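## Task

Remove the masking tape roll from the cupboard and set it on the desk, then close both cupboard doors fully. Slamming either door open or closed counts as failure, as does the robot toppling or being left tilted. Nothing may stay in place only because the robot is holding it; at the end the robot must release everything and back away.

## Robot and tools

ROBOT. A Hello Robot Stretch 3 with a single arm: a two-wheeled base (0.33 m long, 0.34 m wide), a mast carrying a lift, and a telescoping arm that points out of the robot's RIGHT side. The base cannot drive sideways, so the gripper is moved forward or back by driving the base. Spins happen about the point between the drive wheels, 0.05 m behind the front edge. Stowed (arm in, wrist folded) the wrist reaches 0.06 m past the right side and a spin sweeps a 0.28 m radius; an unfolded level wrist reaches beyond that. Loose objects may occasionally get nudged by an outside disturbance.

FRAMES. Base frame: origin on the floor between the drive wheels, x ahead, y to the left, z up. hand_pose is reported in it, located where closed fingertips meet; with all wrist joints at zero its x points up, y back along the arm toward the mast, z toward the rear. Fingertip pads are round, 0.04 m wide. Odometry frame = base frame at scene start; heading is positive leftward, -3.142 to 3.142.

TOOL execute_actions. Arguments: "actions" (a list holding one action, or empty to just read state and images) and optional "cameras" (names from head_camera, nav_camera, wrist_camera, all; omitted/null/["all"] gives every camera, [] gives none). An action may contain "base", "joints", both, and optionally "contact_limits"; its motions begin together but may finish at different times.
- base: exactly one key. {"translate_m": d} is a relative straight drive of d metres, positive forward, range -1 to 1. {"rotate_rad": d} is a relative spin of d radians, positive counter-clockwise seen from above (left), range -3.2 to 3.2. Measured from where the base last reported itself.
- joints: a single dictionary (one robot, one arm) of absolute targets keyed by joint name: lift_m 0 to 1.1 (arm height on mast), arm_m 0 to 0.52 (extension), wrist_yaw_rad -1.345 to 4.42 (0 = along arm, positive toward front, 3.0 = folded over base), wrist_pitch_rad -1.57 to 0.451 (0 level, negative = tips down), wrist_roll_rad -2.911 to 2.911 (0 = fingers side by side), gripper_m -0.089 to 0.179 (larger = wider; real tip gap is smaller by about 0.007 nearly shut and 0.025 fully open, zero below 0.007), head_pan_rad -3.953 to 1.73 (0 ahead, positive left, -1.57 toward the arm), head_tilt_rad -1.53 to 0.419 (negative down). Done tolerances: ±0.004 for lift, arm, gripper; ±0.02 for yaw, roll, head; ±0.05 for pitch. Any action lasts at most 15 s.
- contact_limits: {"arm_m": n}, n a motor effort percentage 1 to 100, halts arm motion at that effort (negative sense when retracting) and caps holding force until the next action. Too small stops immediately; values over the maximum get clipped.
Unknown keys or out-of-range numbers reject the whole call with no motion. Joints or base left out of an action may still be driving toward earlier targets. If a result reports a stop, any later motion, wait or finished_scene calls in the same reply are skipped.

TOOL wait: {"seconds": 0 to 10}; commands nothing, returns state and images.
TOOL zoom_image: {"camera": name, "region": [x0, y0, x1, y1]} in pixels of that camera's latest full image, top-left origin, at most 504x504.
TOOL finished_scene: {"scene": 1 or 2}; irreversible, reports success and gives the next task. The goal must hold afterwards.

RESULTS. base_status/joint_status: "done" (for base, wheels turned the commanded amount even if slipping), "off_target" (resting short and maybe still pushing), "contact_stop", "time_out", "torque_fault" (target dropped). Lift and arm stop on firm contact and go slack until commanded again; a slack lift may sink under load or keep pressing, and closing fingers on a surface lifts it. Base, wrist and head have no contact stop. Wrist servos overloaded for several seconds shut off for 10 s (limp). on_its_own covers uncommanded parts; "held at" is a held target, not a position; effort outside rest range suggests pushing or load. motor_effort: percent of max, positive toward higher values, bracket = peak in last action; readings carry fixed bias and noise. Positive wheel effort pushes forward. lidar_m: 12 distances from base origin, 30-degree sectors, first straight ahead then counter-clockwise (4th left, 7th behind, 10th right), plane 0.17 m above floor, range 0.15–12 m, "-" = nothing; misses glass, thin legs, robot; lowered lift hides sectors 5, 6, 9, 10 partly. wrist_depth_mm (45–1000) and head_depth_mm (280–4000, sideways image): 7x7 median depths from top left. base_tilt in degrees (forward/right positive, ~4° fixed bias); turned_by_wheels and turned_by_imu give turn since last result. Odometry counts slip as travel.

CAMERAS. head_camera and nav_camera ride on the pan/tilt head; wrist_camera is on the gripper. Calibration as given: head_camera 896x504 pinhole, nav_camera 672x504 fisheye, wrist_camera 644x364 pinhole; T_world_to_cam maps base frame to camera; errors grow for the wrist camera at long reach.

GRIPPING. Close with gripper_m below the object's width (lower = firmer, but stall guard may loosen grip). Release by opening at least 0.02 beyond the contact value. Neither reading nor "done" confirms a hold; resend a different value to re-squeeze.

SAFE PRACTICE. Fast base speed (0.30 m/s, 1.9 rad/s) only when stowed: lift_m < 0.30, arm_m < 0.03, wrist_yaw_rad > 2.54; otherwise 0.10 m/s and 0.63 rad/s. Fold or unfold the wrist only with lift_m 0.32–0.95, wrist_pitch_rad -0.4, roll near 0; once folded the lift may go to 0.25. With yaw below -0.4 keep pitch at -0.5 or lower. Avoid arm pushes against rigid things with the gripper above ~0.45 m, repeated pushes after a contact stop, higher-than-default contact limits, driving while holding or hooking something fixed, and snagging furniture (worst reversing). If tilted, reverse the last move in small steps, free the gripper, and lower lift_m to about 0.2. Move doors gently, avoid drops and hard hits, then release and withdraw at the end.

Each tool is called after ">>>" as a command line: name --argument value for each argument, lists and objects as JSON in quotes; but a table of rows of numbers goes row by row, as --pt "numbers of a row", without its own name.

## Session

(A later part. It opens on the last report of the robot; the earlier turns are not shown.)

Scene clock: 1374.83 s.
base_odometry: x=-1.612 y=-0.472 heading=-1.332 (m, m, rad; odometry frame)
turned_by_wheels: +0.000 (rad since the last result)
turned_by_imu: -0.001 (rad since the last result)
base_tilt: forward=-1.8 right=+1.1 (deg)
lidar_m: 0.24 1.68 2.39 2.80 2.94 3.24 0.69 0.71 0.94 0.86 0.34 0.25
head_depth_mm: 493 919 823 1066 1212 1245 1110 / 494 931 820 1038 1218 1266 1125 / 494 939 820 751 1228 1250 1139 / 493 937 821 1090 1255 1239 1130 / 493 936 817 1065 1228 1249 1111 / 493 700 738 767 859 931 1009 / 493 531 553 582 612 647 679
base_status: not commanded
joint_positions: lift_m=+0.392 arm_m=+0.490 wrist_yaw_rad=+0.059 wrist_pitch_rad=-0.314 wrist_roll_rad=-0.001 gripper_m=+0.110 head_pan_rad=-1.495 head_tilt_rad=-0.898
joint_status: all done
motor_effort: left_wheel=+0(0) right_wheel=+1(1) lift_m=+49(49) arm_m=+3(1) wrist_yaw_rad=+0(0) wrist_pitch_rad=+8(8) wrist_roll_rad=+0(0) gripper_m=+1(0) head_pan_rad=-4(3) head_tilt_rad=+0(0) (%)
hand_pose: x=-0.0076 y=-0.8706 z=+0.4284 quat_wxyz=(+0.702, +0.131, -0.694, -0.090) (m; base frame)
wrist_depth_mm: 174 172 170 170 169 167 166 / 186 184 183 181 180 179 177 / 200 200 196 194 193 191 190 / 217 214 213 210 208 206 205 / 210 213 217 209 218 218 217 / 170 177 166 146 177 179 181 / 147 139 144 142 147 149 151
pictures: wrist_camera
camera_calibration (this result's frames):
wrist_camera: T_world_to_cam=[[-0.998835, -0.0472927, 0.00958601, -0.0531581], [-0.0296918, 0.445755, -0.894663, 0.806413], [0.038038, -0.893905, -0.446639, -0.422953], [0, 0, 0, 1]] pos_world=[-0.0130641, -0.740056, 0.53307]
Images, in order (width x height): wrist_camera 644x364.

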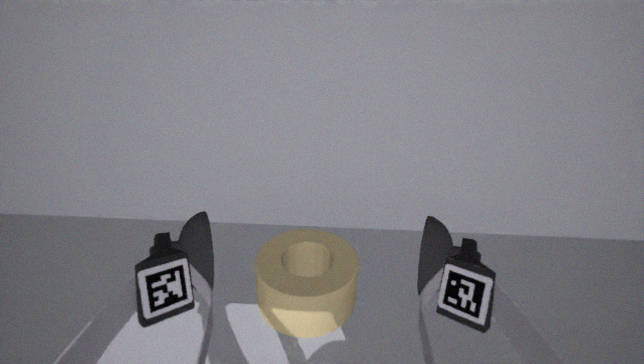

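>>> execute_actions --actions '[{"joints": {"gripper_m": 0.0, "lift_m": 0.389}}]' --cameras '["wrist_camera"]'

Scene clock: 1385.67 s.
base_odometry: x=-1.612 y=-0.472 heading=-1.332 (m, m, rad; odometry frame)
turned_by_wheels: +0.000 (rad since the last result)
turned_by_imu: -0.001 (rad since the last result)
base_tilt: forward=-1.8 right=+1.1 (deg)
lidar_m: 0.24 1.67 2.39 2.80 2.93 3.24 0.69 0.71 0.93 0.86 0.33 0.25
head_depth_mm: 494 918 820 1069 1205 1240 1115 / 494 930 820 1045 1216 1267 1120 / 493 939 818 754 1226 1240 1137 / 493 935 820 1089 1255 1244 1131 / 494 939 819 1061 1228 1249 1119 / 494 701 736 765 857 927 1008 / 492 528 553 581 613 647 680
base_status: not commanded
joint_positions: lift_m=+0.389 arm_m=+0.490 wrist_yaw_rad=+0.059 wrist_pitch_rad=-0.315 wrist_roll_rad=-0.001 gripper_m=+0.001 head_pan_rad=-1.495 head_tilt_rad=-0.898
joint_status: all done
motor_effort: left_wheel=+0(0) right_wheel=+1(1) lift_m=+30(40) arm_m=+3(2) wrist_yaw_rad=+0(0) wrist_pitch_rad=+9(9) wrist_roll_rad=+0(1) gripper_m=-17(91) head_pan_rad=-2(3) head_tilt_rad=+0(0) (%)
hand_pose: x=-0.0076 y=-0.8705 z=+0.4258 quat_wxyz=(+0.702, +0.132, -0.694, -0.091) (m; base frame)
wrist_depth_mm: 174 173 172 170 169 167 166 / 185 185 184 183 180 178 177 / 200 198 197 195 193 192 190 / 216 214 212 211 207 206 204 / 204 208 221 170 218 218 214 / 167 167 - 140 - 176 177 / 139 139 141 139 144 146 148
pictures: wrist_camera
camera_calibration (this result's frames):
wrist_camera: T_world_to_cam=[[-0.998834, -0.0473043, 0.00959915, -0.0531495], [-0.0297527, 0.446787, -0.894146, 0.80465], [0.0380082, -0.893389, -0.447673, -0.42315], [0, 0, 0, 1]] pos_world=[-0.0130638, -0.740059, 0.530552]
Images, in order (width x height): wrist_camera 644x364.

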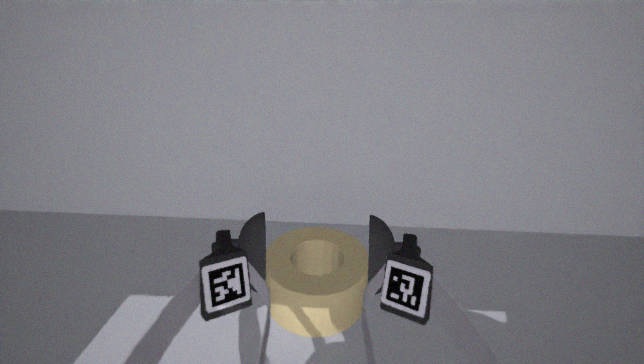

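>>> execute_actions --actions '[{"base": {"translate_m": -0.12}, "joints": {"lift_m": 0.43, "arm_m": 0.0}}]' --cameras '["wrist_camera"]'

Scene clock: 1479.07 s.
base_odometry: x=-1.640 y=-0.356 heading=-1.332 (m, m, rad; odometry frame)
turned_by_wheels: +0.000 (rad since the last result)
turned_by_imu: -0.001 (rad since the last result)
base_tilt: forward=-1.8 right=+1.2 (deg)
lidar_m: 0.36 1.76 2.56 2.80 2.93 3.13 0.57 0.58 0.76 0.93 0.50 0.38
head_depth_mm: 494 920 817 1064 1212 1244 1118 / 495 935 817 1068 1229 1247 - / 493 938 820 1066 1231 1247 - / 494 940 819 1080 1247 1261 1128 / 493 943 820 1089 1277 1249 1113 / 493 945 821 1058 1238 1245 1116 / 514 801 786 860 926 978 1067
base_status: done
joint_positions: lift_m=+0.430 arm_m=+0.000 wrist_yaw_rad=+0.059 wrist_pitch_rad=-0.317 wrist_roll_rad=-0.001 gripper_m=+0.001 head_pan_rad=-1.495 head_tilt_rad=-0.898
joint_status: all done
motor_effort: left_wheel=+0(5) right_wheel=+1(6) lift_m=+49(51) arm_m=-2(2) wrist_yaw_rad=+0(0) wrist_pitch_rad=+9(9) wrist_roll_rad=+1(1) gripper_m=-16(16) head_pan_rad=-3(3) head_tilt_rad=-1(0) (%)
hand_pose: x=-0.0076 y=-0.3808 z=+0.4657 quat_wxyz=(+0.702, +0.132, -0.694, -0.091) (m; base frame)
wrist_depth_mm: 408 590 620 612 617 600 609 / 412 601 652 655 651 647 624 / 416 524 553 564 586 602 577 / 360 363 372 382 386 394 404 / 412 573 711 171 329 712 332 / 426 597 - 140 - 629 593 / 437 506 511 491 514 524 534
pictures: wrist_camera
camera_calibration (this result's frames):
wrist_camera: T_world_to_cam=[[-0.998822, -0.0475673, 0.00962176, -0.0304328], [-0.0299649, 0.448516, -0.893272, 0.621807], [0.0381751, -0.892508, -0.449413, 0.0333523], [0, 0, 0, 1]] pos_world=[-0.0130378, -0.250571, 0.570724]
Images, in order (width x height): wrist_camera 644x364.

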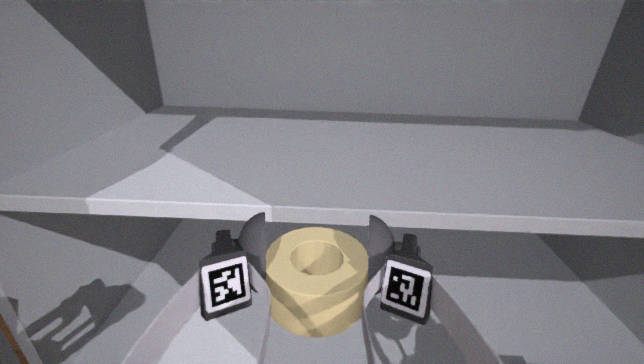

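>>> execute_actions --actions '[{"base": {"rotate_rad": -1.57}, "joints": {"lift_m": 0.34, "wrist_yaw_rad": 3.0, "wrist_pitch_rad": -0.4, "head_pan_rad": 0.0, "head_tilt_rad": -0.9}}]' --cameras '["nav_camera"]'

>>> execute_actions --actions '[{"joints": {"lift_m": 0.285}}]' --cameras '[]'

>>> execute_actions --actions '[{"base": {"translate_m": -0.245}}]' --cameras '[]'

>>> execute_actions --actions '[{"base": {"rotate_rad": 1.57}, "joints": {"head_pan_rad": -1.2, "head_tilt_rad": -0.9}}]' --cameras '["nav_camera", "wrist_camera"]'

Scene clock: 1500.57 s.
base_odometry: x=-1.640 y=-0.356 heading=-2.902 (m, m, rad; odometry frame)
turned_by_wheels: -1.570 (rad since the last result)
turned_by_imu: -1.536 (rad since the last result)
base_tilt: forward=-1.8 right=+1.1 (deg)
lidar_m: 0.93 0.49 0.37 0.36 1.76 2.61 2.80 2.95 3.09 0.57 0.59 0.78
head_depth_mm: 495 933 818 1066 1229 1244 1112 / 494 938 814 1065 1231 1252 1115 / 493 939 819 1058 1223 1250 1111 / 492 938 816 1063 1232 1248 1115 / 492 940 816 1058 1254 1246 1113 / 493 937 815 1082 1252 1251 1118 / 494 912 818 988 1002 1048 1079
base_status: done
joint_positions: lift_m=+0.340 arm_m=+0.000 wrist_yaw_rad=+2.998 wrist_pitch_rad=-0.416 wrist_roll_rad=-0.001 gripper_m=+0.001 head_pan_rad=-0.007 head_tilt_rad=-0.898
joint_status: all done
motor_effort: left_wheel=+2(8) right_wheel=-1(6) lift_m=+30(43) arm_m=-2(2) wrist_yaw_rad=+1(1) wrist_pitch_rad=+9(10) wrist_roll_rad=+0(1) gripper_m=-16(17) head_pan_rad=+2(36) head_tilt_rad=+0(1) (%)
hand_pose: x=+0.0110 y=+0.0772 z=+0.3535 quat_wxyz=(+0.196, +0.700, +0.096, +0.680) (m; base frame)
wrist_depth_mm: - - - 373 384 393 410 / - - - 407 419 428 447 / - - - 444 461 470 496 / 863 850 896 492 507 524 555 / 693 696 733 170 560 669 570 / 573 568 - 140 - 604 557 / 495 509 - 471 506 508 516
pictures: nav_camera (sideways: a quarter turn counterclockwise sets it upright)
camera_calibration (this result's frames):
nav_camera: T_world_to_cam=[[0.78643, -0.00718211, 0.617637, -0.768451], [-0.000602518, -0.999941, -0.0108605, 0.0646097], [0.617679, 0.00816888, -0.786388, 0.97633], [0, 0, 0, 1]] pos_world=[0.00131399, 0.0511112, 1.2431]
Images, in order (width x height): nav_camera 672x504.

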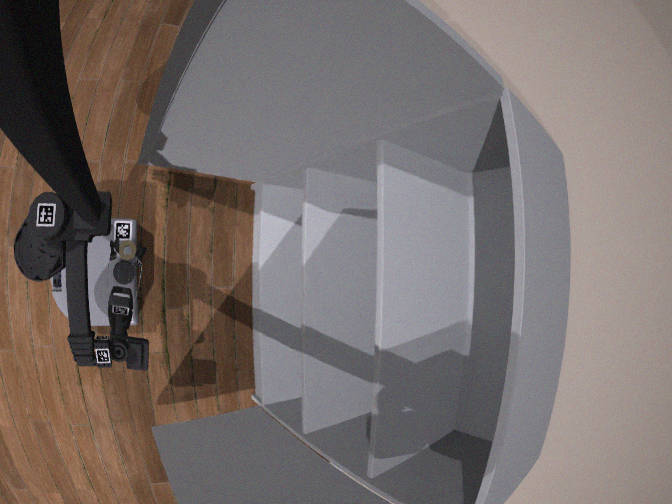

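Scene clock: 1501.90 s.
base_odometry: x=-1.640 y=-0.356 heading=-2.902 (m, m, rad; odometry frame)
turned_by_wheels: +0.000 (rad since the last result)
turned_by_imu: +0.000 (rad since the last result)
base_tilt: forward=-1.8 right=+1.1 (deg)
lidar_m: 0.93 0.49 0.38 0.36 1.76 2.60 2.80 2.95 3.09 0.57 0.59 0.78
head_depth_mm: 493 931 819 1063 1227 1243 1113 / 493 937 818 1063 1233 1248 1113 / 494 936 822 1065 1234 1246 1114 / 492 936 819 1058 1226 1246 1114 / 493 936 818 1058 1249 1245 1111 / 493 933 818 1086 1245 1244 1119 / 493 908 821 985 997 1043 1082
base_status: not commanded
joint_positions: lift_m=+0.285 arm_m=+0.000 wrist_yaw_rad=+2.998 wrist_pitch_rad=-0.416 wrist_roll_rad=-0.001 gripper_m=+0.001 head_pan_rad=-0.007 head_tilt_rad=-0.898
joint_status: all done
motor_effort: left_wheel=+2(2) right_wheel=-1(1) lift_m=+31(34) arm_m=-2(2) wrist_yaw_rad=+1(1) wrist_pitch_rad=+9(9) wrist_roll_rad=+0(0) gripper_m=-17(16) head_pan_rad=+2(3) head_tilt_rad=+1(1) (%)
hand_pose: x=+0.0109 y=+0.0771 z=+0.2984 quat_wxyz=(+0.196, +0.700, +0.096, +0.680) (m; base frame)
wrist_depth_mm: - - - 368 387 396 404 / - - - 403 416 432 445 / - - - 444 457 475 490 / 767 756 798 500 504 524 544 / 612 605 659 171 669 651 544 / 503 513 - 140 - 526 519 / 445 - - 143 446 456 453
pictures: none
No camera images: the call's "cameras" was empty. Leave "cameras" out to get every camera's image.

Scene clock: 1504.50 s.
base_odometry: x=-1.402 y=-0.298 heading=-2.902 (m, m, rad; odometry frame)
turned_by_wheels: +0.000 (rad since the last result)
turned_by_imu: -0.001 (rad since the last result)
base_tilt: forward=-1.8 right=+1.1 (deg)
lidar_m: 1.18 0.51 0.45 1.80 1.88 2.52 2.55 2.68 3.09 2.97 0.64 0.80
head_depth_mm: 1034 994 1269 1376 1381 1248 1111 / 1045 997 1275 1409 1387 1244 1113 / 1047 998 1270 1410 1403 1247 1115 / 1053 995 1265 1408 1411 1250 1117 / 1052 996 1271 1411 1408 1247 1117 / 1051 995 1242 1348 1384 1246 1116 / 958 942 981 1029 1059 1088 1108
base_status: done
joint_positions: lift_m=+0.285 arm_m=+0.000 wrist_yaw_rad=+2.998 wrist_pitch_rad=-0.416 wrist_roll_rad=-0.001 gripper_m=+0.001 head_pan_rad=-0.007 head_tilt_rad=-0.898
joint_status: not commanded
motor_effort: left_wheel=+1(10) right_wheel=+0(9) lift_m=+31(31) arm_m=-2(2) wrist_yaw_rad=+1(1) wrist_pitch_rad=+9(9) wrist_roll_rad=+0(1) gripper_m=-16(17) head_pan_rad=+2(3) head_tilt_rad=+0(0) (%)
hand_pose: x=+0.0108 y=+0.0771 z=+0.2984 quat_wxyz=(+0.195, +0.700, +0.097, +0.680) (m; base frame)
wrist_depth_mm: - - - - - 415 423 / - - - - - 452 460 / 999 - - - - 488 502 / 750 747 789 776 799 544 572 / 607 601 647 171 672 647 647 / 501 502 - 140 - 533 540 / 453 - - 143 443 457 462
pictures: none
No camera images: the call's "cameras" was empty. Leave "cameras" out to get every camera's image.

Scene clock: 1506.67 s.
base_odometry: x=-1.402 y=-0.298 heading=-1.332 (m, m, rad; odometry frame)
turned_by_wheels: +1.570 (rad since the last result)
turned_by_imu: +1.524 (rad since the last result)
base_tilt: forward=-1.8 right=+1.1 (deg)
lidar_m: 1.80 1.62 2.52 2.55 2.67 3.11 2.99 0.64 0.78 1.18 0.52 0.45
head_depth_mm: 1008 998 1213 1179 1347 1245 1114 / 1053 999 1240 1377 1356 1242 1149 / 1050 1000 1277 1409 1406 1245 1154 / 810 935 1155 1401 1414 1243 1126 / 661 756 875 1040 1280 1249 1113 / 565 622 702 801 941 1228 1114 / 518 528 585 653 1361 1248 1116
base_status: done
joint_positions: lift_m=+0.285 arm_m=+0.000 wrist_yaw_rad=+2.998 wrist_pitch_rad=-0.416 wrist_roll_rad=-0.001 gripper_m=+0.001 head_pan_rad=-1.193 head_tilt_rad=-0.898
joint_status: all done
motor_effort: left_wheel=-1(9) right_wheel=+2(11) lift_m=+31(31) arm_m=-2(2) wrist_yaw_rad=+1(0) wrist_pitch_rad=+10(9) wrist_roll_rad=+0(1) gripper_m=-16(17) head_pan_rad=-2(37) head_tilt_rad=-1(0) (%)
hand_pose: x=+0.0108 y=+0.0771 z=+0.2984 quat_wxyz=(+0.195, +0.700, +0.097, +0.680) (m; base frame)
wrist_depth_mm: - - - - - - - / - - - - - - - / - - - - - - - / 758 743 767 796 816 804 809 / 603 615 655 170 668 649 661 / 505 512 - 140 - 534 539 / 449 - - 144 448 456 455
pictures: nav_camera (sideways: a quarter turn counterclockwise sets it upright), wrist_camera
camera_calibration (this result's frames):
nav_camera: T_world_to_cam=[[0.288728, -0.731547, 0.617637, -0.765415], [-0.926953, -0.375021, -0.0108605, 0.0702604], [0.239572, -0.569385, -0.786388, 0.978637], [0, 0, 0, 1]] pos_world=[0.0516713, 0.0236331, 1.2431]
wrist_camera: T_world_to_cam=[[0.988154, -0.15309, 0.0107223, -0.00233991], [-0.0730977, -0.530955, -0.844241, 0.328888], [0.134938, 0.833457, -0.535856, 0.257796], [0, 0, 0, 1]] pos_world=[-0.00843337, -0.0405954, 0.415828]
Images, in order (width x height): nav_camera 672x504, wrist_camera 644x364.

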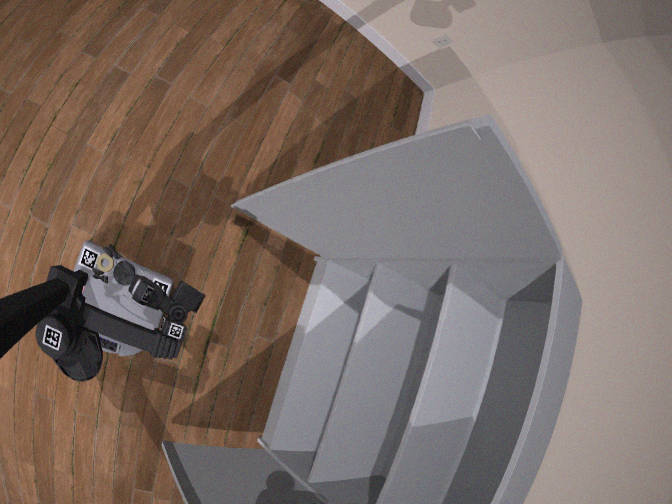

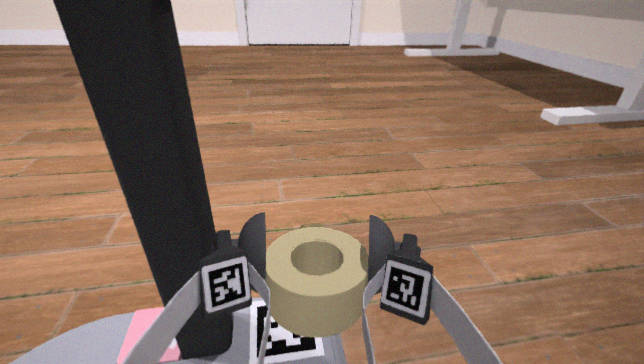

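>>> execute_actions --actions '[{"base": {"translate_m": 0.56}, "joints": {"head_pan_rad": -1.9, "head_tilt_rad": -1.0}}]' --cameras '["nav_camera", "head_camera"]'

Scene clock: 1522.23 s.
base_odometry: x=-1.269 y=-0.842 heading=-1.332 (m, m, rad; odometry frame)
turned_by_wheels: +0.000 (rad since the last result)
turned_by_imu: +0.001 (rad since the last result)
base_tilt: forward=-1.7 right=+1.2 (deg)
lidar_m: 1.25 1.29 1.20 2.56 2.64 3.65 1.16 1.16 0.33 0.68 1.23 1.29
head_depth_mm: 1046 1357 1511 1529 1355 1214 1136 / 1045 351 405 1445 1353 1213 - / 418 425 490 597 852 1235 - / 518 619 770 1007 1303 1250 - / 865 1137 1559 1517 1356 1231 1097 / 1105 1305 1593 1517 1351 1217 1106 / 1057 1254 1519 1513 1354 1210 1103
base_status: done
joint_positions: lift_m=+0.285 arm_m=+0.000 wrist_yaw_rad=+2.998 wrist_pitch_rad=-0.416 wrist_roll_rad=-0.001 gripper_m=+0.001 head_pan_rad=-1.893 head_tilt_rad=-0.988
joint_status: all done
motor_effort: left_wheel=-1(10) right_wheel=+2(10) lift_m=+31(30) arm_m=-2(2) wrist_yaw_rad=+0(1) wrist_pitch_rad=+9(9) wrist_roll_rad=+0(1) gripper_m=-16(16) head_pan_rad=-3(31) head_tilt_rad=-3(13) (%)
hand_pose: x=+0.0108 y=+0.0771 z=+0.2983 quat_wxyz=(+0.195, +0.700, +0.097, +0.680) (m; base frame)
wrist_depth_mm: - - - - - - - / - - - - - - - / 989 - - - - - - / 751 750 785 796 800 824 818 / 613 610 641 171 658 639 656 / 507 504 - 140 - 533 539 / 447 - - 143 444 448 452
pictures: head_camera (sideways: a quarter turn clockwise sets it upright), nav_camera (sideways: a quarter turn counterclockwise sets it upright)
camera_calibration (this result's frames):
head_camera: T_world_to_cam=[[0.296021, 0.808928, -0.507944, 0.683489], [0.944526, -0.327107, 0.0295187, -0.0390518], [-0.142274, -0.488505, -0.860884, 1.08044], [0, 0, 0, 1]] pos_world=[-0.0117237, -0.0378671, 1.27846]
nav_camera: T_world_to_cam=[[-0.267236, -0.794781, 0.544893, -0.667251], [-0.950127, 0.311653, -0.0114013, 0.0711045], [-0.160756, -0.520765, -0.838428, 1.04873], [0, 0, 0, 1]] pos_world=[0.0578352, -0.0063347, 1.24368]
Images, in order (width x height): head_camera 896x504, nav_camera 672x504.

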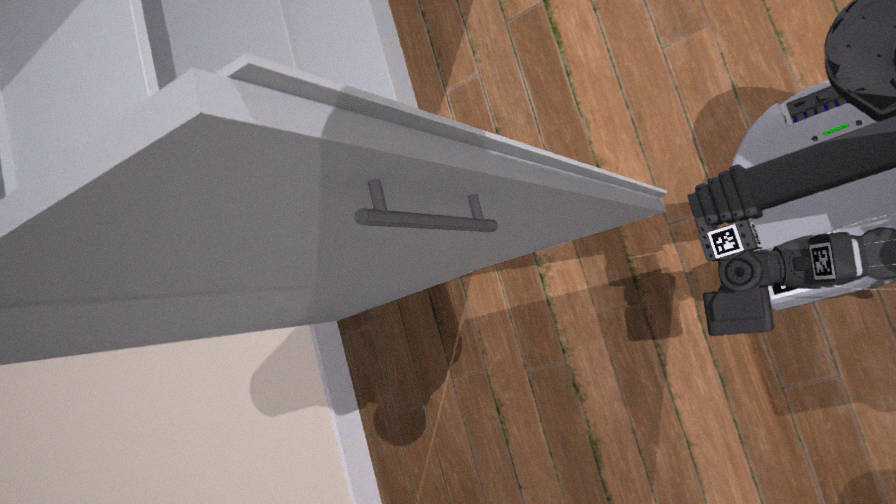

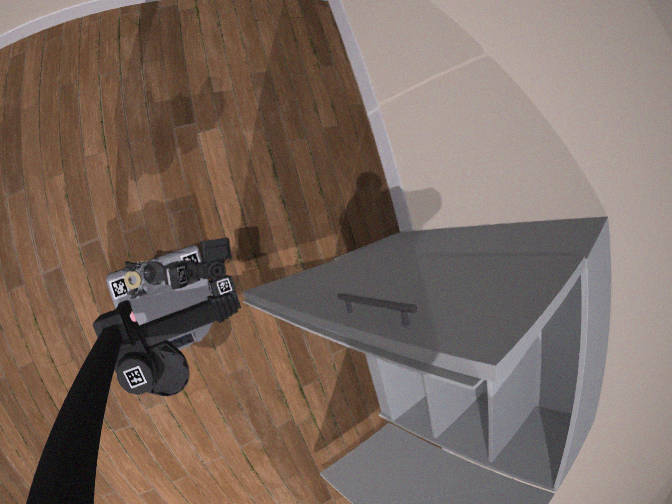

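>>> execute_actions --actions '[{"joints": {"arm_m": 0.30}, "contact_limits": {"arm_m": 15}}]' --cameras '["head_camera"]'

Scene clock: 1539.73 s.
base_odometry: x=-1.269 y=-0.842 heading=-1.332 (m, m, rad; odometry frame)
turned_by_wheels: +0.000 (rad since the last result)
turned_by_imu: -0.001 (rad since the last result)
base_tilt: forward=-1.8 right=+1.2 (deg)
lidar_m: 1.24 1.29 1.20 2.56 2.64 3.64 1.16 1.17 0.33 0.68 1.24 1.29
head_depth_mm: 1044 1354 1518 1519 1349 1221 1128 / 1043 351 405 1445 1347 1219 - / 419 424 490 595 847 1233 - / 519 620 768 985 1285 1216 - / 860 1142 1557 1536 1328 1201 1096 / 1100 1302 1598 1515 1340 1216 1105 / 1063 1258 1518 1519 1355 1216 1104
base_status: not commanded
joint_positions: lift_m=+0.285 arm_m=+0.300 wrist_yaw_rad=+2.998 wrist_pitch_rad=-0.416 wrist_roll_rad=-0.001 gripper_m=+0.001 head_pan_rad=-1.893 head_tilt_rad=-0.988
joint_status: all done
motor_effort: left_wheel=-1(1) right_wheel=+2(2) lift_m=+31(31) arm_m=+2(3) wrist_yaw_rad=+1(1) wrist_pitch_rad=+9(9) wrist_roll_rad=+0(0) gripper_m=-17(16) head_pan_rad=-3(3) head_tilt_rad=-4(4) (%)
contact_limits: arm_m 15 (drawing in: default 17, maximum 29; extending or still: default 25, maximum 40)
hand_pose: x=+0.0108 y=-0.2224 z=+0.2983 quat_wxyz=(+0.195, +0.700, +0.097, +0.680) (m; base frame)
wrist_depth_mm: - - - - - - - / - - - - - - - / - - - - - - - / 754 841 - 792 811 798 809 / 610 - - 168 659 646 658 / - - - 140 - 526 540 / 424 - - 145 449 450 457
pictures: head_camera (sideways: a quarter turn clockwise sets it upright)
camera_calibration (this result's frames):
head_camera: T_world_to_cam=[[0.296021, 0.808928, -0.507944, 0.683489], [0.944526, -0.327107, 0.0295187, -0.0390518], [-0.142274, -0.488505, -0.860884, 1.08044], [0, 0, 0, 1]] pos_world=[-0.0117237, -0.0378671, 1.27846]
Images, in order (width x height): head_camera 896x504.

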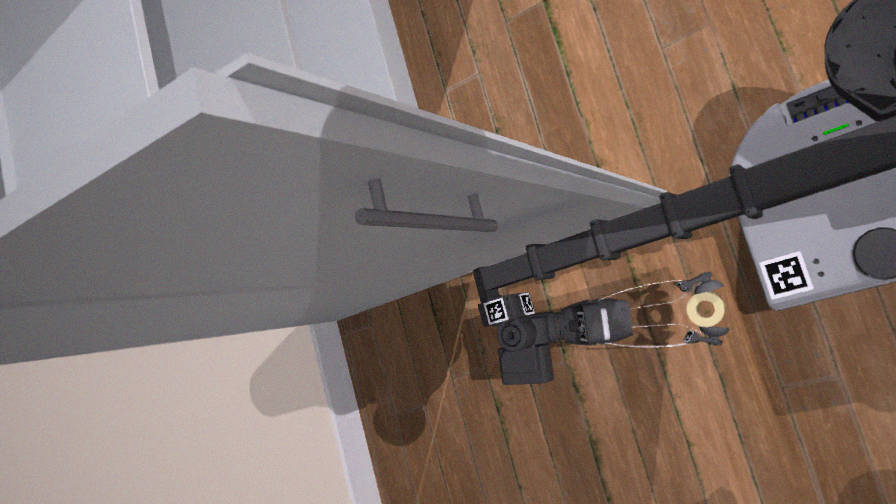

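>>> execute_actions --actions '[{"base": {"translate_m": -0.22}, "joints": {"arm_m": 0.30, "head_pan_rad": -1.7}}]' --cameras '["head_camera"]'

Scene clock: 1547.77 s.
base_odometry: x=-1.321 y=-0.628 heading=-1.332 (m, m, rad; odometry frame)
turned_by_wheels: +0.000 (rad since the last result)
turned_by_imu: -0.001 (rad since the last result)
base_tilt: forward=-1.8 right=+1.2 (deg)
lidar_m: 1.46 1.35 2.06 2.57 2.67 3.48 3.32 0.95 0.40 0.49 1.24 1.53
head_depth_mm: 1039 411 488 1443 1353 1216 1120 / 420 462 539 656 1292 1218 - / 451 525 631 784 992 1236 - / 510 610 758 960 1308 1215 - / 589 723 968 1467 1353 1205 1106 / 1078 1319 1623 1514 1353 1213 1101 / 1084 1282 1581 1516 1347 1216 1102
base_status: done
joint_positions: lift_m=+0.285 arm_m=+0.300 wrist_yaw_rad=+2.999 wrist_pitch_rad=-0.416 wrist_roll_rad=-0.001 gripper_m=+0.001 head_pan_rad=-1.707 head_tilt_rad=-0.988
joint_status: all done
motor_effort: left_wheel=-1(7) right_wheel=+2(11) lift_m=+31(31) arm_m=+3(2) wrist_yaw_rad=+1(0) wrist_pitch_rad=+9(9) wrist_roll_rad=+0(0) gripper_m=-16(15) head_pan_rad=+2(17) head_tilt_rad=-4(4) (%)
hand_pose: x=+0.0107 y=-0.2224 z=+0.2983 quat_wxyz=(+0.195, +0.700, +0.097, +0.680) (m; base frame)
wrist_depth_mm: - - - - - - - / - - - - - - - / - - - - - - - / 763 860 - 793 812 811 828 / 605 - - 169 663 636 655 / - - - 140 - 531 541 / 423 - - 145 447 458 455
pictures: head_camera (sideways: a quarter turn clockwise sets it upright)
camera_calibration (this result's frames):
head_camera: T_world_to_cam=[[0.140929, 0.849867, -0.507804, 0.684252], [0.988795, -0.14633, 0.029517, -0.0393195], [-0.0492214, -0.506274, -0.860967, 1.07998], [0, 0, 0, 1]] pos_world=[-0.00439376, -0.0405113, 1.27845]
Images, in order (width x height): head_camera 896x504.

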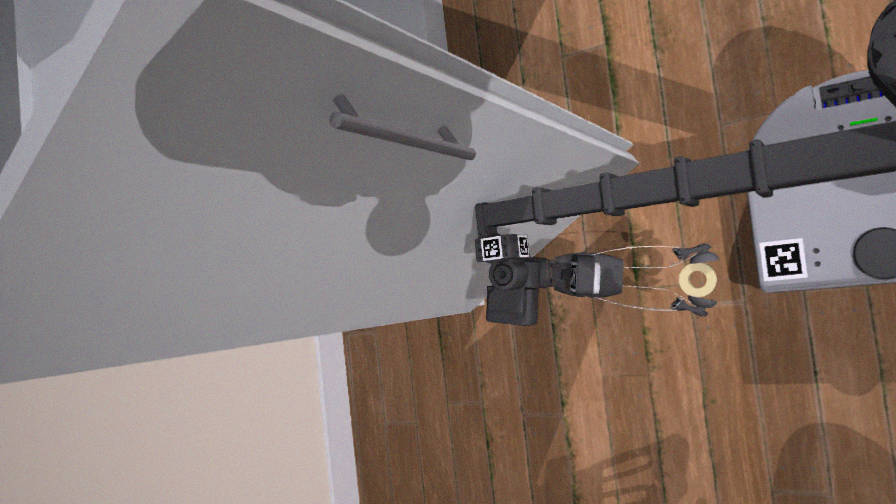

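>>> execute_actions --actions '[{"base": {"translate_m": -0.15}, "joints": {"arm_m": 0.40, "head_pan_rad": -1.6}, "contact_limits": {"arm_m": 15}}]' --cameras '["head_camera"]'

Scene clock: 1556.03 s.
base_odometry: x=-1.357 y=-0.482 heading=-1.332 (m, m, rad; odometry frame)
turned_by_wheels: +0.000 (rad since the last result)
turned_by_imu: -0.001 (rad since the last result)
base_tilt: forward=-1.9 right=+1.1 (deg)
lidar_m: 1.62 1.47 2.27 2.56 2.67 3.32 3.17 0.81 0.57 0.58 1.24 1.68
head_depth_mm: 492 578 1150 1445 1352 1215 1106 / 516 603 725 958 1337 1221 - / 542 641 790 956 1325 1226 - / 570 680 842 1029 1343 1216 - / 601 724 914 1231 1350 1218 1108 / 633 785 1599 1518 1346 1216 1102 / 1113 1329 1630 1518 1353 1212 1113
base_status: done
joint_positions: lift_m=+0.285 arm_m=+0.400 wrist_yaw_rad=+2.999 wrist_pitch_rad=-0.416 wrist_roll_rad=-0.001 gripper_m=+0.001 head_pan_rad=-1.607 head_tilt_rad=-0.988
joint_status: all done
motor_effort: left_wheel=-1(6) right_wheel=+2(6) lift_m=+30(31) arm_m=+2(3) wrist_yaw_rad=+0(0) wrist_pitch_rad=+9(9) wrist_roll_rad=+0(1) gripper_m=-16(17) head_pan_rad=+2(12) head_tilt_rad=-3(4) (%)
contact_limits: arm_m 15 (drawing in: default 17, maximum 29; extending or still: default 25, maximum 40)
hand_pose: x=+0.0107 y=-0.3224 z=+0.2983 quat_wxyz=(+0.195, +0.700, +0.097, +0.680) (m; base frame)
wrist_depth_mm: - - - - - - - / - - - - - - - / - - - - - - - / 761 - - 811 799 837 844 / 617 - - 169 659 638 649 / 505 - - 140 - 529 533 / 434 433 426 424 452 451 453
pictures: head_camera (sideways: a quarter turn clockwise sets it upright)
camera_calibration (this result's frames):
head_camera: T_world_to_cam=[[0.055443, 0.859687, -0.507804, 0.684773], [0.998461, -0.0469576, 0.029517, -0.0393785], [0.0015301, -0.508658, -0.860967, 1.07967], [0, 0, 0, 1]] pos_world=[-0.0003, -0.0413561, 1.27845]
Images, in order (width x height): head_camera 896x504.

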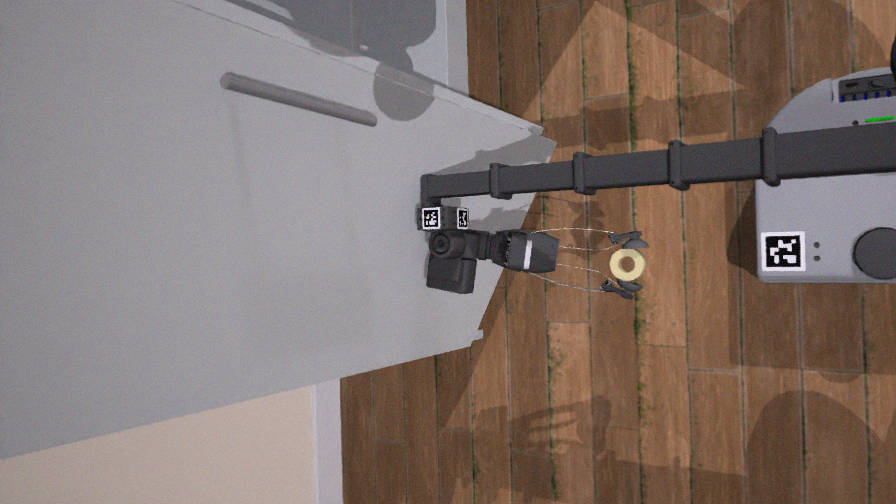

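>>> execute_actions --actions '[{"joints": {"arm_m": 0.48}, "contact_limits": {"arm_m": 15}}]' --cameras '[]'

>>> execute_actions --actions '[{"joints": {"arm_m": 0.52}, "contact_limits": {"arm_m": 12}}]' --cameras '["head_camera"]'

Scene clock: 1566.03 s.
base_odometry: x=-1.357 y=-0.482 heading=-1.332 (m, m, rad; odometry frame)
turned_by_wheels: +0.000 (rad since the last result)
turned_by_imu: -0.001 (rad since the last result)
base_tilt: forward=-1.8 right=+1.2 (deg)
lidar_m: 1.62 1.46 2.26 2.56 2.68 3.31 3.17 0.81 0.68 0.68 1.24 1.68
head_depth_mm: 592 702 1164 1444 1353 1211 1100 / 601 714 882 1267 1346 1211 - / 614 730 904 1187 1354 1230 - / 626 750 926 1279 1326 1214 - / 636 766 955 1272 1346 1216 1101 / 650 805 1601 1526 1354 1220 1101 / 1109 1325 1627 1522 1352 1216 1102
base_status: not commanded
joint_positions: lift_m=+0.285 arm_m=+0.480 wrist_yaw_rad=+2.999 wrist_pitch_rad=-0.417 wrist_roll_rad=-0.001 gripper_m=+0.001 head_pan_rad=-1.607 head_tilt_rad=-0.988
joint_status: all done
motor_effort: left_wheel=-1(1) right_wheel=+2(2) lift_m=+31(31) arm_m=+3(3) wrist_yaw_rad=+0(0) wrist_pitch_rad=+9(10) wrist_roll_rad=+1(1) gripper_m=-17(16) head_pan_rad=+2(2) head_tilt_rad=-4(4) (%)
contact_limits: arm_m 15 (drawing in: default 17, maximum 29; extending or still: default 25, maximum 40)
hand_pose: x=+0.0107 y=-0.4024 z=+0.2983 quat_wxyz=(+0.195, +0.700, +0.097, +0.680) (m; base frame)
wrist_depth_mm: - - - - - - - / - - - - - - - / - - - - - - - / 755 - - 792 800 822 824 / 600 - - 170 653 647 648 / 509 506 - 140 - 534 540 / 439 432 436 417 441 450 461
pictures: none
No camera images: the call's "cameras" was empty. Leave "cameras" out to get every camera's image.

Scene clock: 1567.47 s.
base_odometry: x=-1.357 y=-0.482 heading=-1.332 (m, m, rad; odometry frame)
turned_by_wheels: +0.000 (rad since the last result)
turned_by_imu: -0.001 (rad since the last result)
base_tilt: forward=-1.8 right=+1.1 (deg)
lidar_m: 1.61 1.46 2.26 2.56 2.67 3.32 3.18 0.81 0.76 0.73 1.24 1.68
head_depth_mm: 671 868 1208 1433 1363 1217 1101 / 670 803 1000 1420 1352 1210 - / 668 798 993 1306 1351 1229 - / 665 793 957 1371 1336 1215 - / 663 792 980 1295 1350 1214 1106 / 659 815 1595 1517 1359 1220 1106 / 1107 1331 1620 1524 1347 1213 1103
base_status: not commanded
joint_positions: lift_m=+0.285 arm_m=+0.515 wrist_yaw_rad=+3.010 wrist_pitch_rad=-0.417 wrist_roll_rad=-0.001 gripper_m=+0.001 head_pan_rad=-1.607 head_tilt_rad=-0.988
joint_status: arm_m contact_stop (moved +0.035 of +0.040)
joint sent to its limit — the command would take arm_m past its upper limit, so that joint was sent only as far as its limit.
on_its_own: arm_m is slack since a contact_stop, until your next command for it
motor_effort: left_wheel=-3(13) right_wheel=+5(23) lift_m=+31(32) arm_m=+0(12) wrist_yaw_rad=-8(19) wrist_pitch_rad=+10(10) wrist_roll_rad=+1(0) gripper_m=-16(15) head_pan_rad=+1(2) head_tilt_rad=-3(4) (%)
contact_limits: arm_m 12 (drawing in: default 17, maximum 29; extending or still: default 25, maximum 40)
hand_pose: x=+0.0083 y=-0.4373 z=+0.2981 quat_wxyz=(+0.192, +0.699, +0.101, +0.681) (m; base frame)
wrist_depth_mm: - - - - - - - / - - - - - - - / - - - - - - - / 758 772 - 800 804 812 827 / 610 609 - 170 667 636 658 / 503 512 - 141 - 536 539 / 429 435 435 420 440 451 451
pictures: head_camera (sideways: a quarter turn clockwise sets it upright)
camera_calibration (this result's frames):
head_camera: T_world_to_cam=[[0.0554325, 0.859892, -0.507458, 0.684323], [0.998461, -0.0469487, 0.0295126, -0.0393728], [0.00155311, -0.508313, -0.861171, 1.07994], [0, 0, 0, 1]] pos_world=[-0.000298803, -0.0413468, 1.27844]
Images, in order (width x height): head_camera 896x504.

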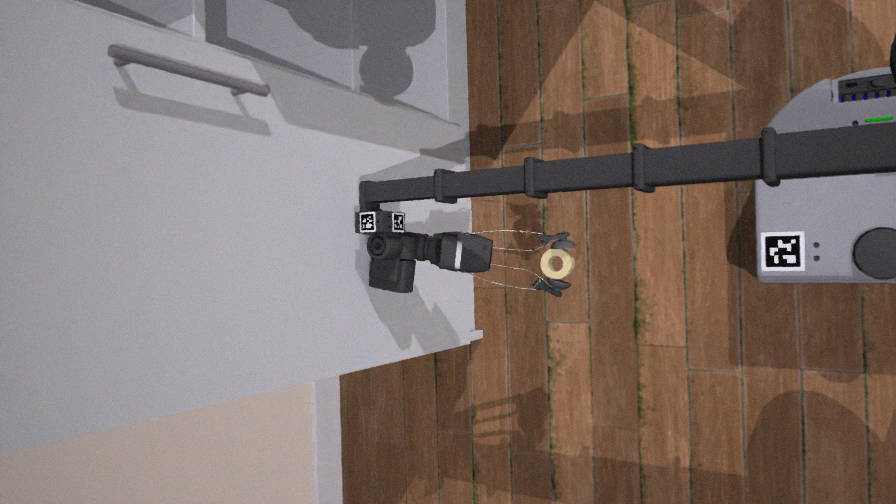

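>>> execute_actions --actions '[{"base": {"rotate_rad": 0.04}, "joints": {"arm_m": 0.0, "wrist_yaw_rad": 3.0}}]' --cameras '[]'

>>> execute_actions --actions '[{"base": {"translate_m": -0.88}, "joints": {"head_pan_rad": -1.3, "head_tilt_rad": -1.0}}]' --cameras '["head_camera", "nav_camera"]'

Scene clock: 1619.63 s.
base_odometry: x=-1.357 y=-0.482 heading=-1.292 (m, m, rad; odometry frame)
turned_by_wheels: +0.040 (rad since the last result)
turned_by_imu: +0.038 (rad since the last result)
base_tilt: forward=-1.8 right=+1.1 (deg)
lidar_m: 1.61 1.47 2.36 2.56 2.70 3.27 3.18 0.81 0.75 0.73 1.26 1.67
head_depth_mm: 662 794 1190 1453 1352 1210 1099 / 664 793 989 1369 1352 1214 - / 666 795 989 1308 1344 1241 - / 665 796 986 1302 1353 1256 - / 666 794 992 1449 1346 1225 1104 / 682 1307 1640 1524 1351 1220 1102 / 1122 1346 1632 1525 1349 1215 1102
base_status: done
joint_positions: lift_m=+0.285 arm_m=+0.000 wrist_yaw_rad=+3.002 wrist_pitch_rad=-0.417 wrist_roll_rad=-0.001 gripper_m=+0.001 head_pan_rad=-1.607 head_tilt_rad=-0.988
joint_status: all done
motor_effort: left_wheel=-1(11) right_wheel=+2(13) lift_m=+32(32) arm_m=-2(3) wrist_yaw_rad=-2(7) wrist_pitch_rad=+10(10) wrist_roll_rad=+1(0) gripper_m=-17(17) head_pan_rad=+3(2) head_tilt_rad=-3(4) (%)
hand_pose: x=+0.0101 y=+0.0771 z=+0.2981 quat_wxyz=(+0.195, +0.700, +0.098, +0.681) (m; base frame)
wrist_depth_mm: - - - - - - - / - - - - - - - / - - - - - - - / 761 730 770 794 793 801 825 / 597 608 650 171 658 637 644 / 504 513 - 140 - 531 542 / 451 - - 144 449 452 455
pictures: none
No camera images: the call's "cameras" was empty. Leave "cameras" out to get every camera's image.

Scene clock: 1624.33 s.
base_odometry: x=-1.599 y=+0.364 heading=-1.292 (m, m, rad; odometry frame)
turned_by_wheels: +0.000 (rad since the last result)
turned_by_imu: -0.004 (rad since the last result)
base_tilt: forward=-1.8 right=+1.1 (deg)
lidar_m: 2.49 2.23 2.67 2.60 2.72 2.36 2.29 1.63 1.21 0.37 0.28 1.02
head_depth_mm: 1044 1230 1482 1523 1345 1213 1106 / 1046 1275 1564 1512 1357 1219 - / 485 681 1176 1487 1348 1240 - / 1010 350 406 534 826 1212 - / 1037 907 1191 1452 1343 1215 1102 / 1036 1282 1254 1467 1357 1216 1098 / 1038 996 1207 1501 1348 1214 1108
base_status: done
joint_positions: lift_m=+0.285 arm_m=+0.000 wrist_yaw_rad=+3.002 wrist_pitch_rad=-0.417 wrist_roll_rad=-0.001 gripper_m=+0.001 head_pan_rad=-1.307 head_tilt_rad=-0.988
joint_status: all done
motor_effort: left_wheel=-1(14) right_wheel=+2(5) lift_m=+32(32) arm_m=-2(1) wrist_yaw_rad=-2(2) wrist_pitch_rad=+10(10) wrist_roll_rad=+1(1) gripper_m=-17(17) head_pan_rad=+2(20) head_tilt_rad=-5(4) (%)
hand_pose: x=+0.0101 y=+0.0771 z=+0.2981 quat_wxyz=(+0.195, +0.700, +0.098, +0.681) (m; base frame)
wrist_depth_mm: - - - - - - - / - - - - - - - / 967 - - - - - - / 744 741 777 795 818 842 832 / 609 610 647 170 669 638 651 / 497 513 - 140 - 522 541 / 451 - - 145 440 451 457
pictures: head_camera (sideways: a quarter turn clockwise sets it upright), nav_camera (sideways: a quarter turn counterclockwise sets it upright)
camera_calibration (this result's frames):
head_camera: T_world_to_cam=[[-0.20143, 0.837802, -0.507458, 0.68589], [0.96766, 0.250527, 0.0295126, -0.0391849], [0.151858, -0.485102, -0.861171, 1.07902], [0, 0, 0, 1]] pos_world=[0.0122192, -0.0413891, 1.27844]
nav_camera: T_world_to_cam=[[0.217573, -0.810104, 0.54442, -0.669592], [-0.963765, -0.266507, -0.0114044, 0.0711918], [0.15433, -0.522212, -0.838735, 1.04721], [0, 0, 0, 1]] pos_world=[0.0526809, 0.0233999, 1.24368]
Images, in order (width x height): head_camera 896x504, nav_camera 672x504.

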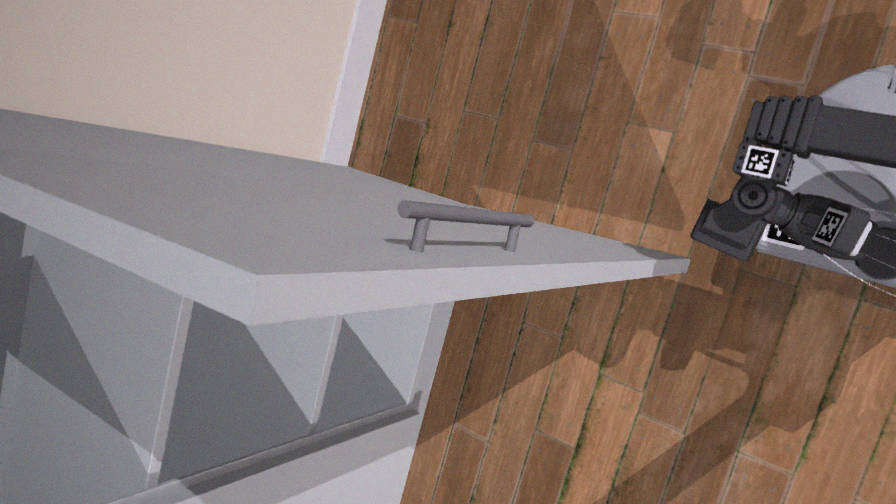

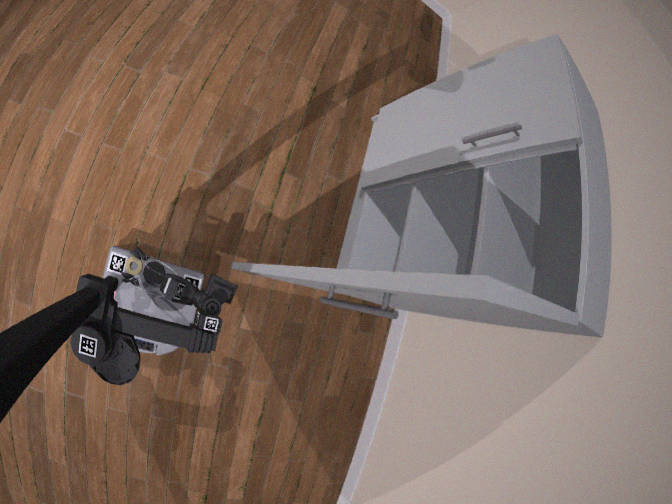

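>>> execute_actions --actions '[{"base": {"translate_m": -0.04}, "joints": {"arm_m": 0.30}, "contact_limits": {"arm_m": 12}}]' --cameras '["head_camera"]'

Scene clock: 1635.33 s.
base_odometry: x=-1.610 y=+0.402 heading=-1.292 (m, m, rad; odometry frame)
turned_by_wheels: +0.000 (rad since the last result)
turned_by_imu: -0.001 (rad since the last result)
base_tilt: forward=-1.8 right=+1.1 (deg)
lidar_m: 2.53 2.28 2.65 2.60 2.72 2.32 2.26 1.63 1.21 0.54 0.30 1.02
head_depth_mm: 1041 1231 1492 1530 1349 1216 1103 / 1089 1279 1564 1522 1331 1212 - / 792 1054 1470 1524 1358 1215 - / 441 520 647 848 1291 1197 - / 1039 355 401 507 1290 1218 1106 / 1037 937 1235 1466 1359 1215 1111 / 1037 1283 1246 1482 1351 1214 1107
base_status: done
joint_positions: lift_m=+0.285 arm_m=+0.300 wrist_yaw_rad=+3.001 wrist_pitch_rad=-0.417 wrist_roll_rad=-0.001 gripper_m=+0.001 head_pan_rad=-1.306 head_tilt_rad=-0.988
joint_status: all done
motor_effort: left_wheel=-1(13) right_wheel=+2(6) lift_m=+31(32) arm_m=+2(2) wrist_yaw_rad=-2(1) wrist_pitch_rad=+10(10) wrist_roll_rad=+0(0) gripper_m=-17(17) head_pan_rad=+2(2) head_tilt_rad=-4(4) (%)
contact_limits: arm_m 12 (drawing in: default 17, maximum 29; extending or still: default 25, maximum 40)
hand_pose: x=+0.0101 y=-0.2224 z=+0.2981 quat_wxyz=(+0.195, +0.700, +0.098, +0.680) (m; base frame)
wrist_depth_mm: - - - - - - - / - - - - - - - / - - - - - - - / 752 874 - 790 806 850 818 / 615 - - 170 648 638 622 / - - - 140 - 535 140 / 418 - - 145 446 448 142
pictures: head_camera (sideways: a quarter turn clockwise sets it upright)
camera_calibration (this result's frames):
head_camera: T_world_to_cam=[[-0.201611, 0.837759, -0.507458, 0.685891], [0.967606, 0.250736, 0.0295126, -0.0391846], [0.151962, -0.485069, -0.861171, 1.07902], [0, 0, 0, 1]] pos_world=[0.0122281, -0.0413878, 1.27844]
Images, in order (width x height): head_camera 896x504.

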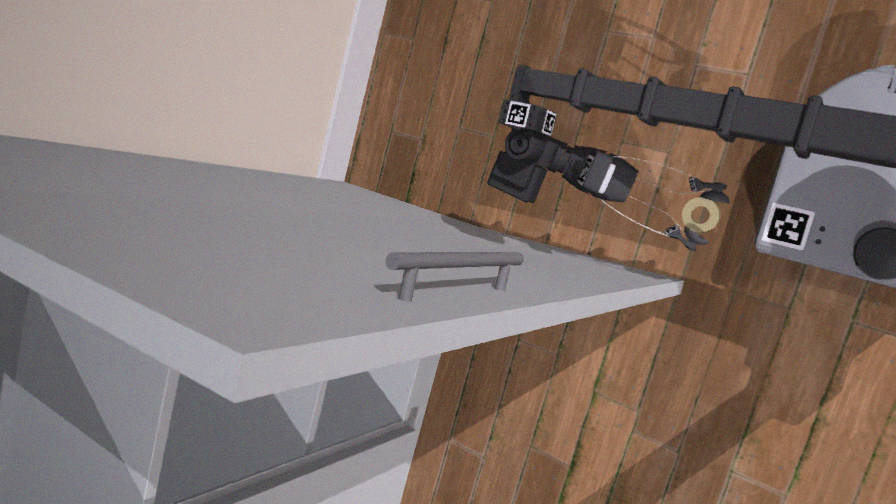

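>>> execute_actions --actions '[{"base": {"translate_m": 0.25}, "joints": {"arm_m": 0.30, "wrist_yaw_rad": 3.5, "head_pan_rad": -1.45}}]' --cameras '["head_camera"]'

Scene clock: 1644.90 s.
base_odometry: x=-1.541 y=+0.162 heading=-1.292 (m, m, rad; odometry frame)
turned_by_wheels: +0.000 (rad since the last result)
turned_by_imu: -0.001 (rad since the last result)
base_tilt: forward=-1.8 right=+1.1 (deg)
lidar_m: 2.28 2.05 2.66 2.60 2.72 2.58 2.50 1.64 1.21 0.43 0.38 1.03
head_depth_mm: 1010 1257 1547 1518 1362 1208 1109 / 542 690 1436 1516 1356 1213 - / 472 580 750 1053 1330 1212 - / 428 499 619 816 1193 1216 - / 412 438 529 663 994 1218 1102 / 1039 390 473 1344 1351 1213 1110 / 771 797 1059 1444 1352 1211 1101
base_status: done
joint_positions: lift_m=+0.285 arm_m=+0.300 wrist_yaw_rad=+3.498 wrist_pitch_rad=-0.417 wrist_roll_rad=-0.001 gripper_m=+0.001 head_pan_rad=-1.443 head_tilt_rad=-0.988
joint_status: all done
motor_effort: left_wheel=-1(12) right_wheel=+1(30) lift_m=+30(31) arm_m=+3(1) wrist_yaw_rad=+1(2) wrist_pitch_rad=+10(11) wrist_roll_rad=+0(1) gripper_m=-17(16) head_pan_rad=-3(15) head_tilt_rad=-3(3) (%)
hand_pose: x=-0.0996 y=-0.2343 z=+0.2981 quat_wxyz=(+0.022, +0.654, +0.267, +0.707) (m; base frame)
wrist_depth_mm: - - - - - - - / - - - - - - - / - - - - - - - / 758 763 785 - - 833 821 / 604 613 648 164 - 651 657 / 502 512 - 140 - 543 543 / 434 438 441 141 - 454 462
pictures: head_camera (sideways: a quarter turn clockwise sets it upright)
camera_calibration (this result's frames):
head_camera: T_world_to_cam=[[-0.0852425, 0.857491, -0.507388, 0.685091], [0.992793, 0.116155, 0.0295117, -0.0393371], [0.0842418, -0.501216, -0.861212, 1.07948], [0, 0, 0, 1]] pos_world=[0.00651465, -0.0418351, 1.27843]
Images, in order (width x height): head_camera 896x504.

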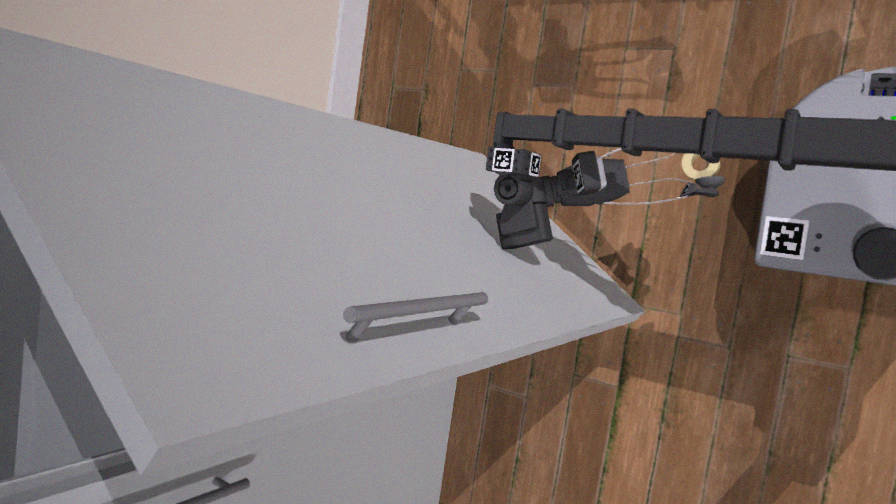

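>>> execute_actions --actions '[{"base": {"translate_m": 0.17}, "joints": {"arm_m": 0.40, "head_pan_rad": -1.55}, "contact_limits": {"arm_m": 15}}]' --cameras '["head_camera"]'

Scene clock: 1653.07 s.
base_odometry: x=-1.495 y=-0.001 heading=-1.292 (m, m, rad; odometry frame)
turned_by_wheels: +0.000 (rad since the last result)
turned_by_imu: -0.001 (rad since the last result)
base_tilt: forward=-1.8 right=+1.1 (deg)
lidar_m: 2.11 1.89 2.66 2.56 2.72 2.74 2.67 1.65 0.70 0.56 0.56 1.72
head_depth_mm: 600 739 1546 1519 1353 1212 1100 / 575 700 893 1272 1349 1216 - / 551 668 836 1034 1354 1225 - / 531 637 788 983 1332 1220 - / 511 603 738 1008 1338 1219 1105 / 493 635 984 1319 1350 1212 1106 / 664 801 1003 1333 1351 1213 1102
base_status: done
joint_positions: lift_m=+0.285 arm_m=+0.400 wrist_yaw_rad=+3.500 wrist_pitch_rad=-0.417 wrist_roll_rad=-0.001 gripper_m=+0.001 head_pan_rad=-1.543 head_tilt_rad=-0.988
joint_status: all done
motor_effort: left_wheel=-1(4) right_wheel=+1(9) lift_m=+32(32) arm_m=+3(2) wrist_yaw_rad=+0(1) wrist_pitch_rad=+10(10) wrist_roll_rad=+1(1) gripper_m=-16(16) head_pan_rad=-3(13) head_tilt_rad=-4(4) (%)
contact_limits: arm_m 15 (drawing in: default 17, maximum 29; extending or still: default 25, maximum 40)
hand_pose: x=-0.0999 y=-0.3344 z=+0.2981 quat_wxyz=(+0.021, +0.654, +0.268, +0.707) (m; base frame)
wrist_depth_mm: - - - - - - - / - - - - - - - / - - - - - - - / 771 767 772 - - 801 824 / 611 616 648 163 - 643 653 / 509 509 - 140 - 539 531 / 431 435 443 421 434 453 454
pictures: head_camera (sideways: a quarter turn clockwise sets it upright)
camera_calibration (this result's frames):
head_camera: T_world_to_cam=[[0.000504607, 0.861717, -0.507388, 0.684567], [0.999423, 0.0167916, 0.0295117, -0.0393775], [0.0339506, -0.507111, -0.861212, 1.07979], [0, 0, 0, 1]] pos_world=[0.00234982, -0.0416687, 1.27843]
Images, in order (width x height): head_camera 896x504.

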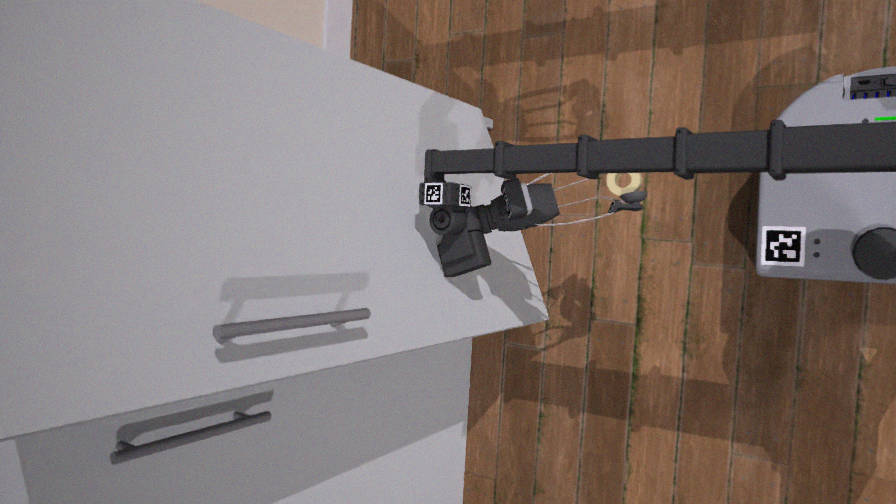

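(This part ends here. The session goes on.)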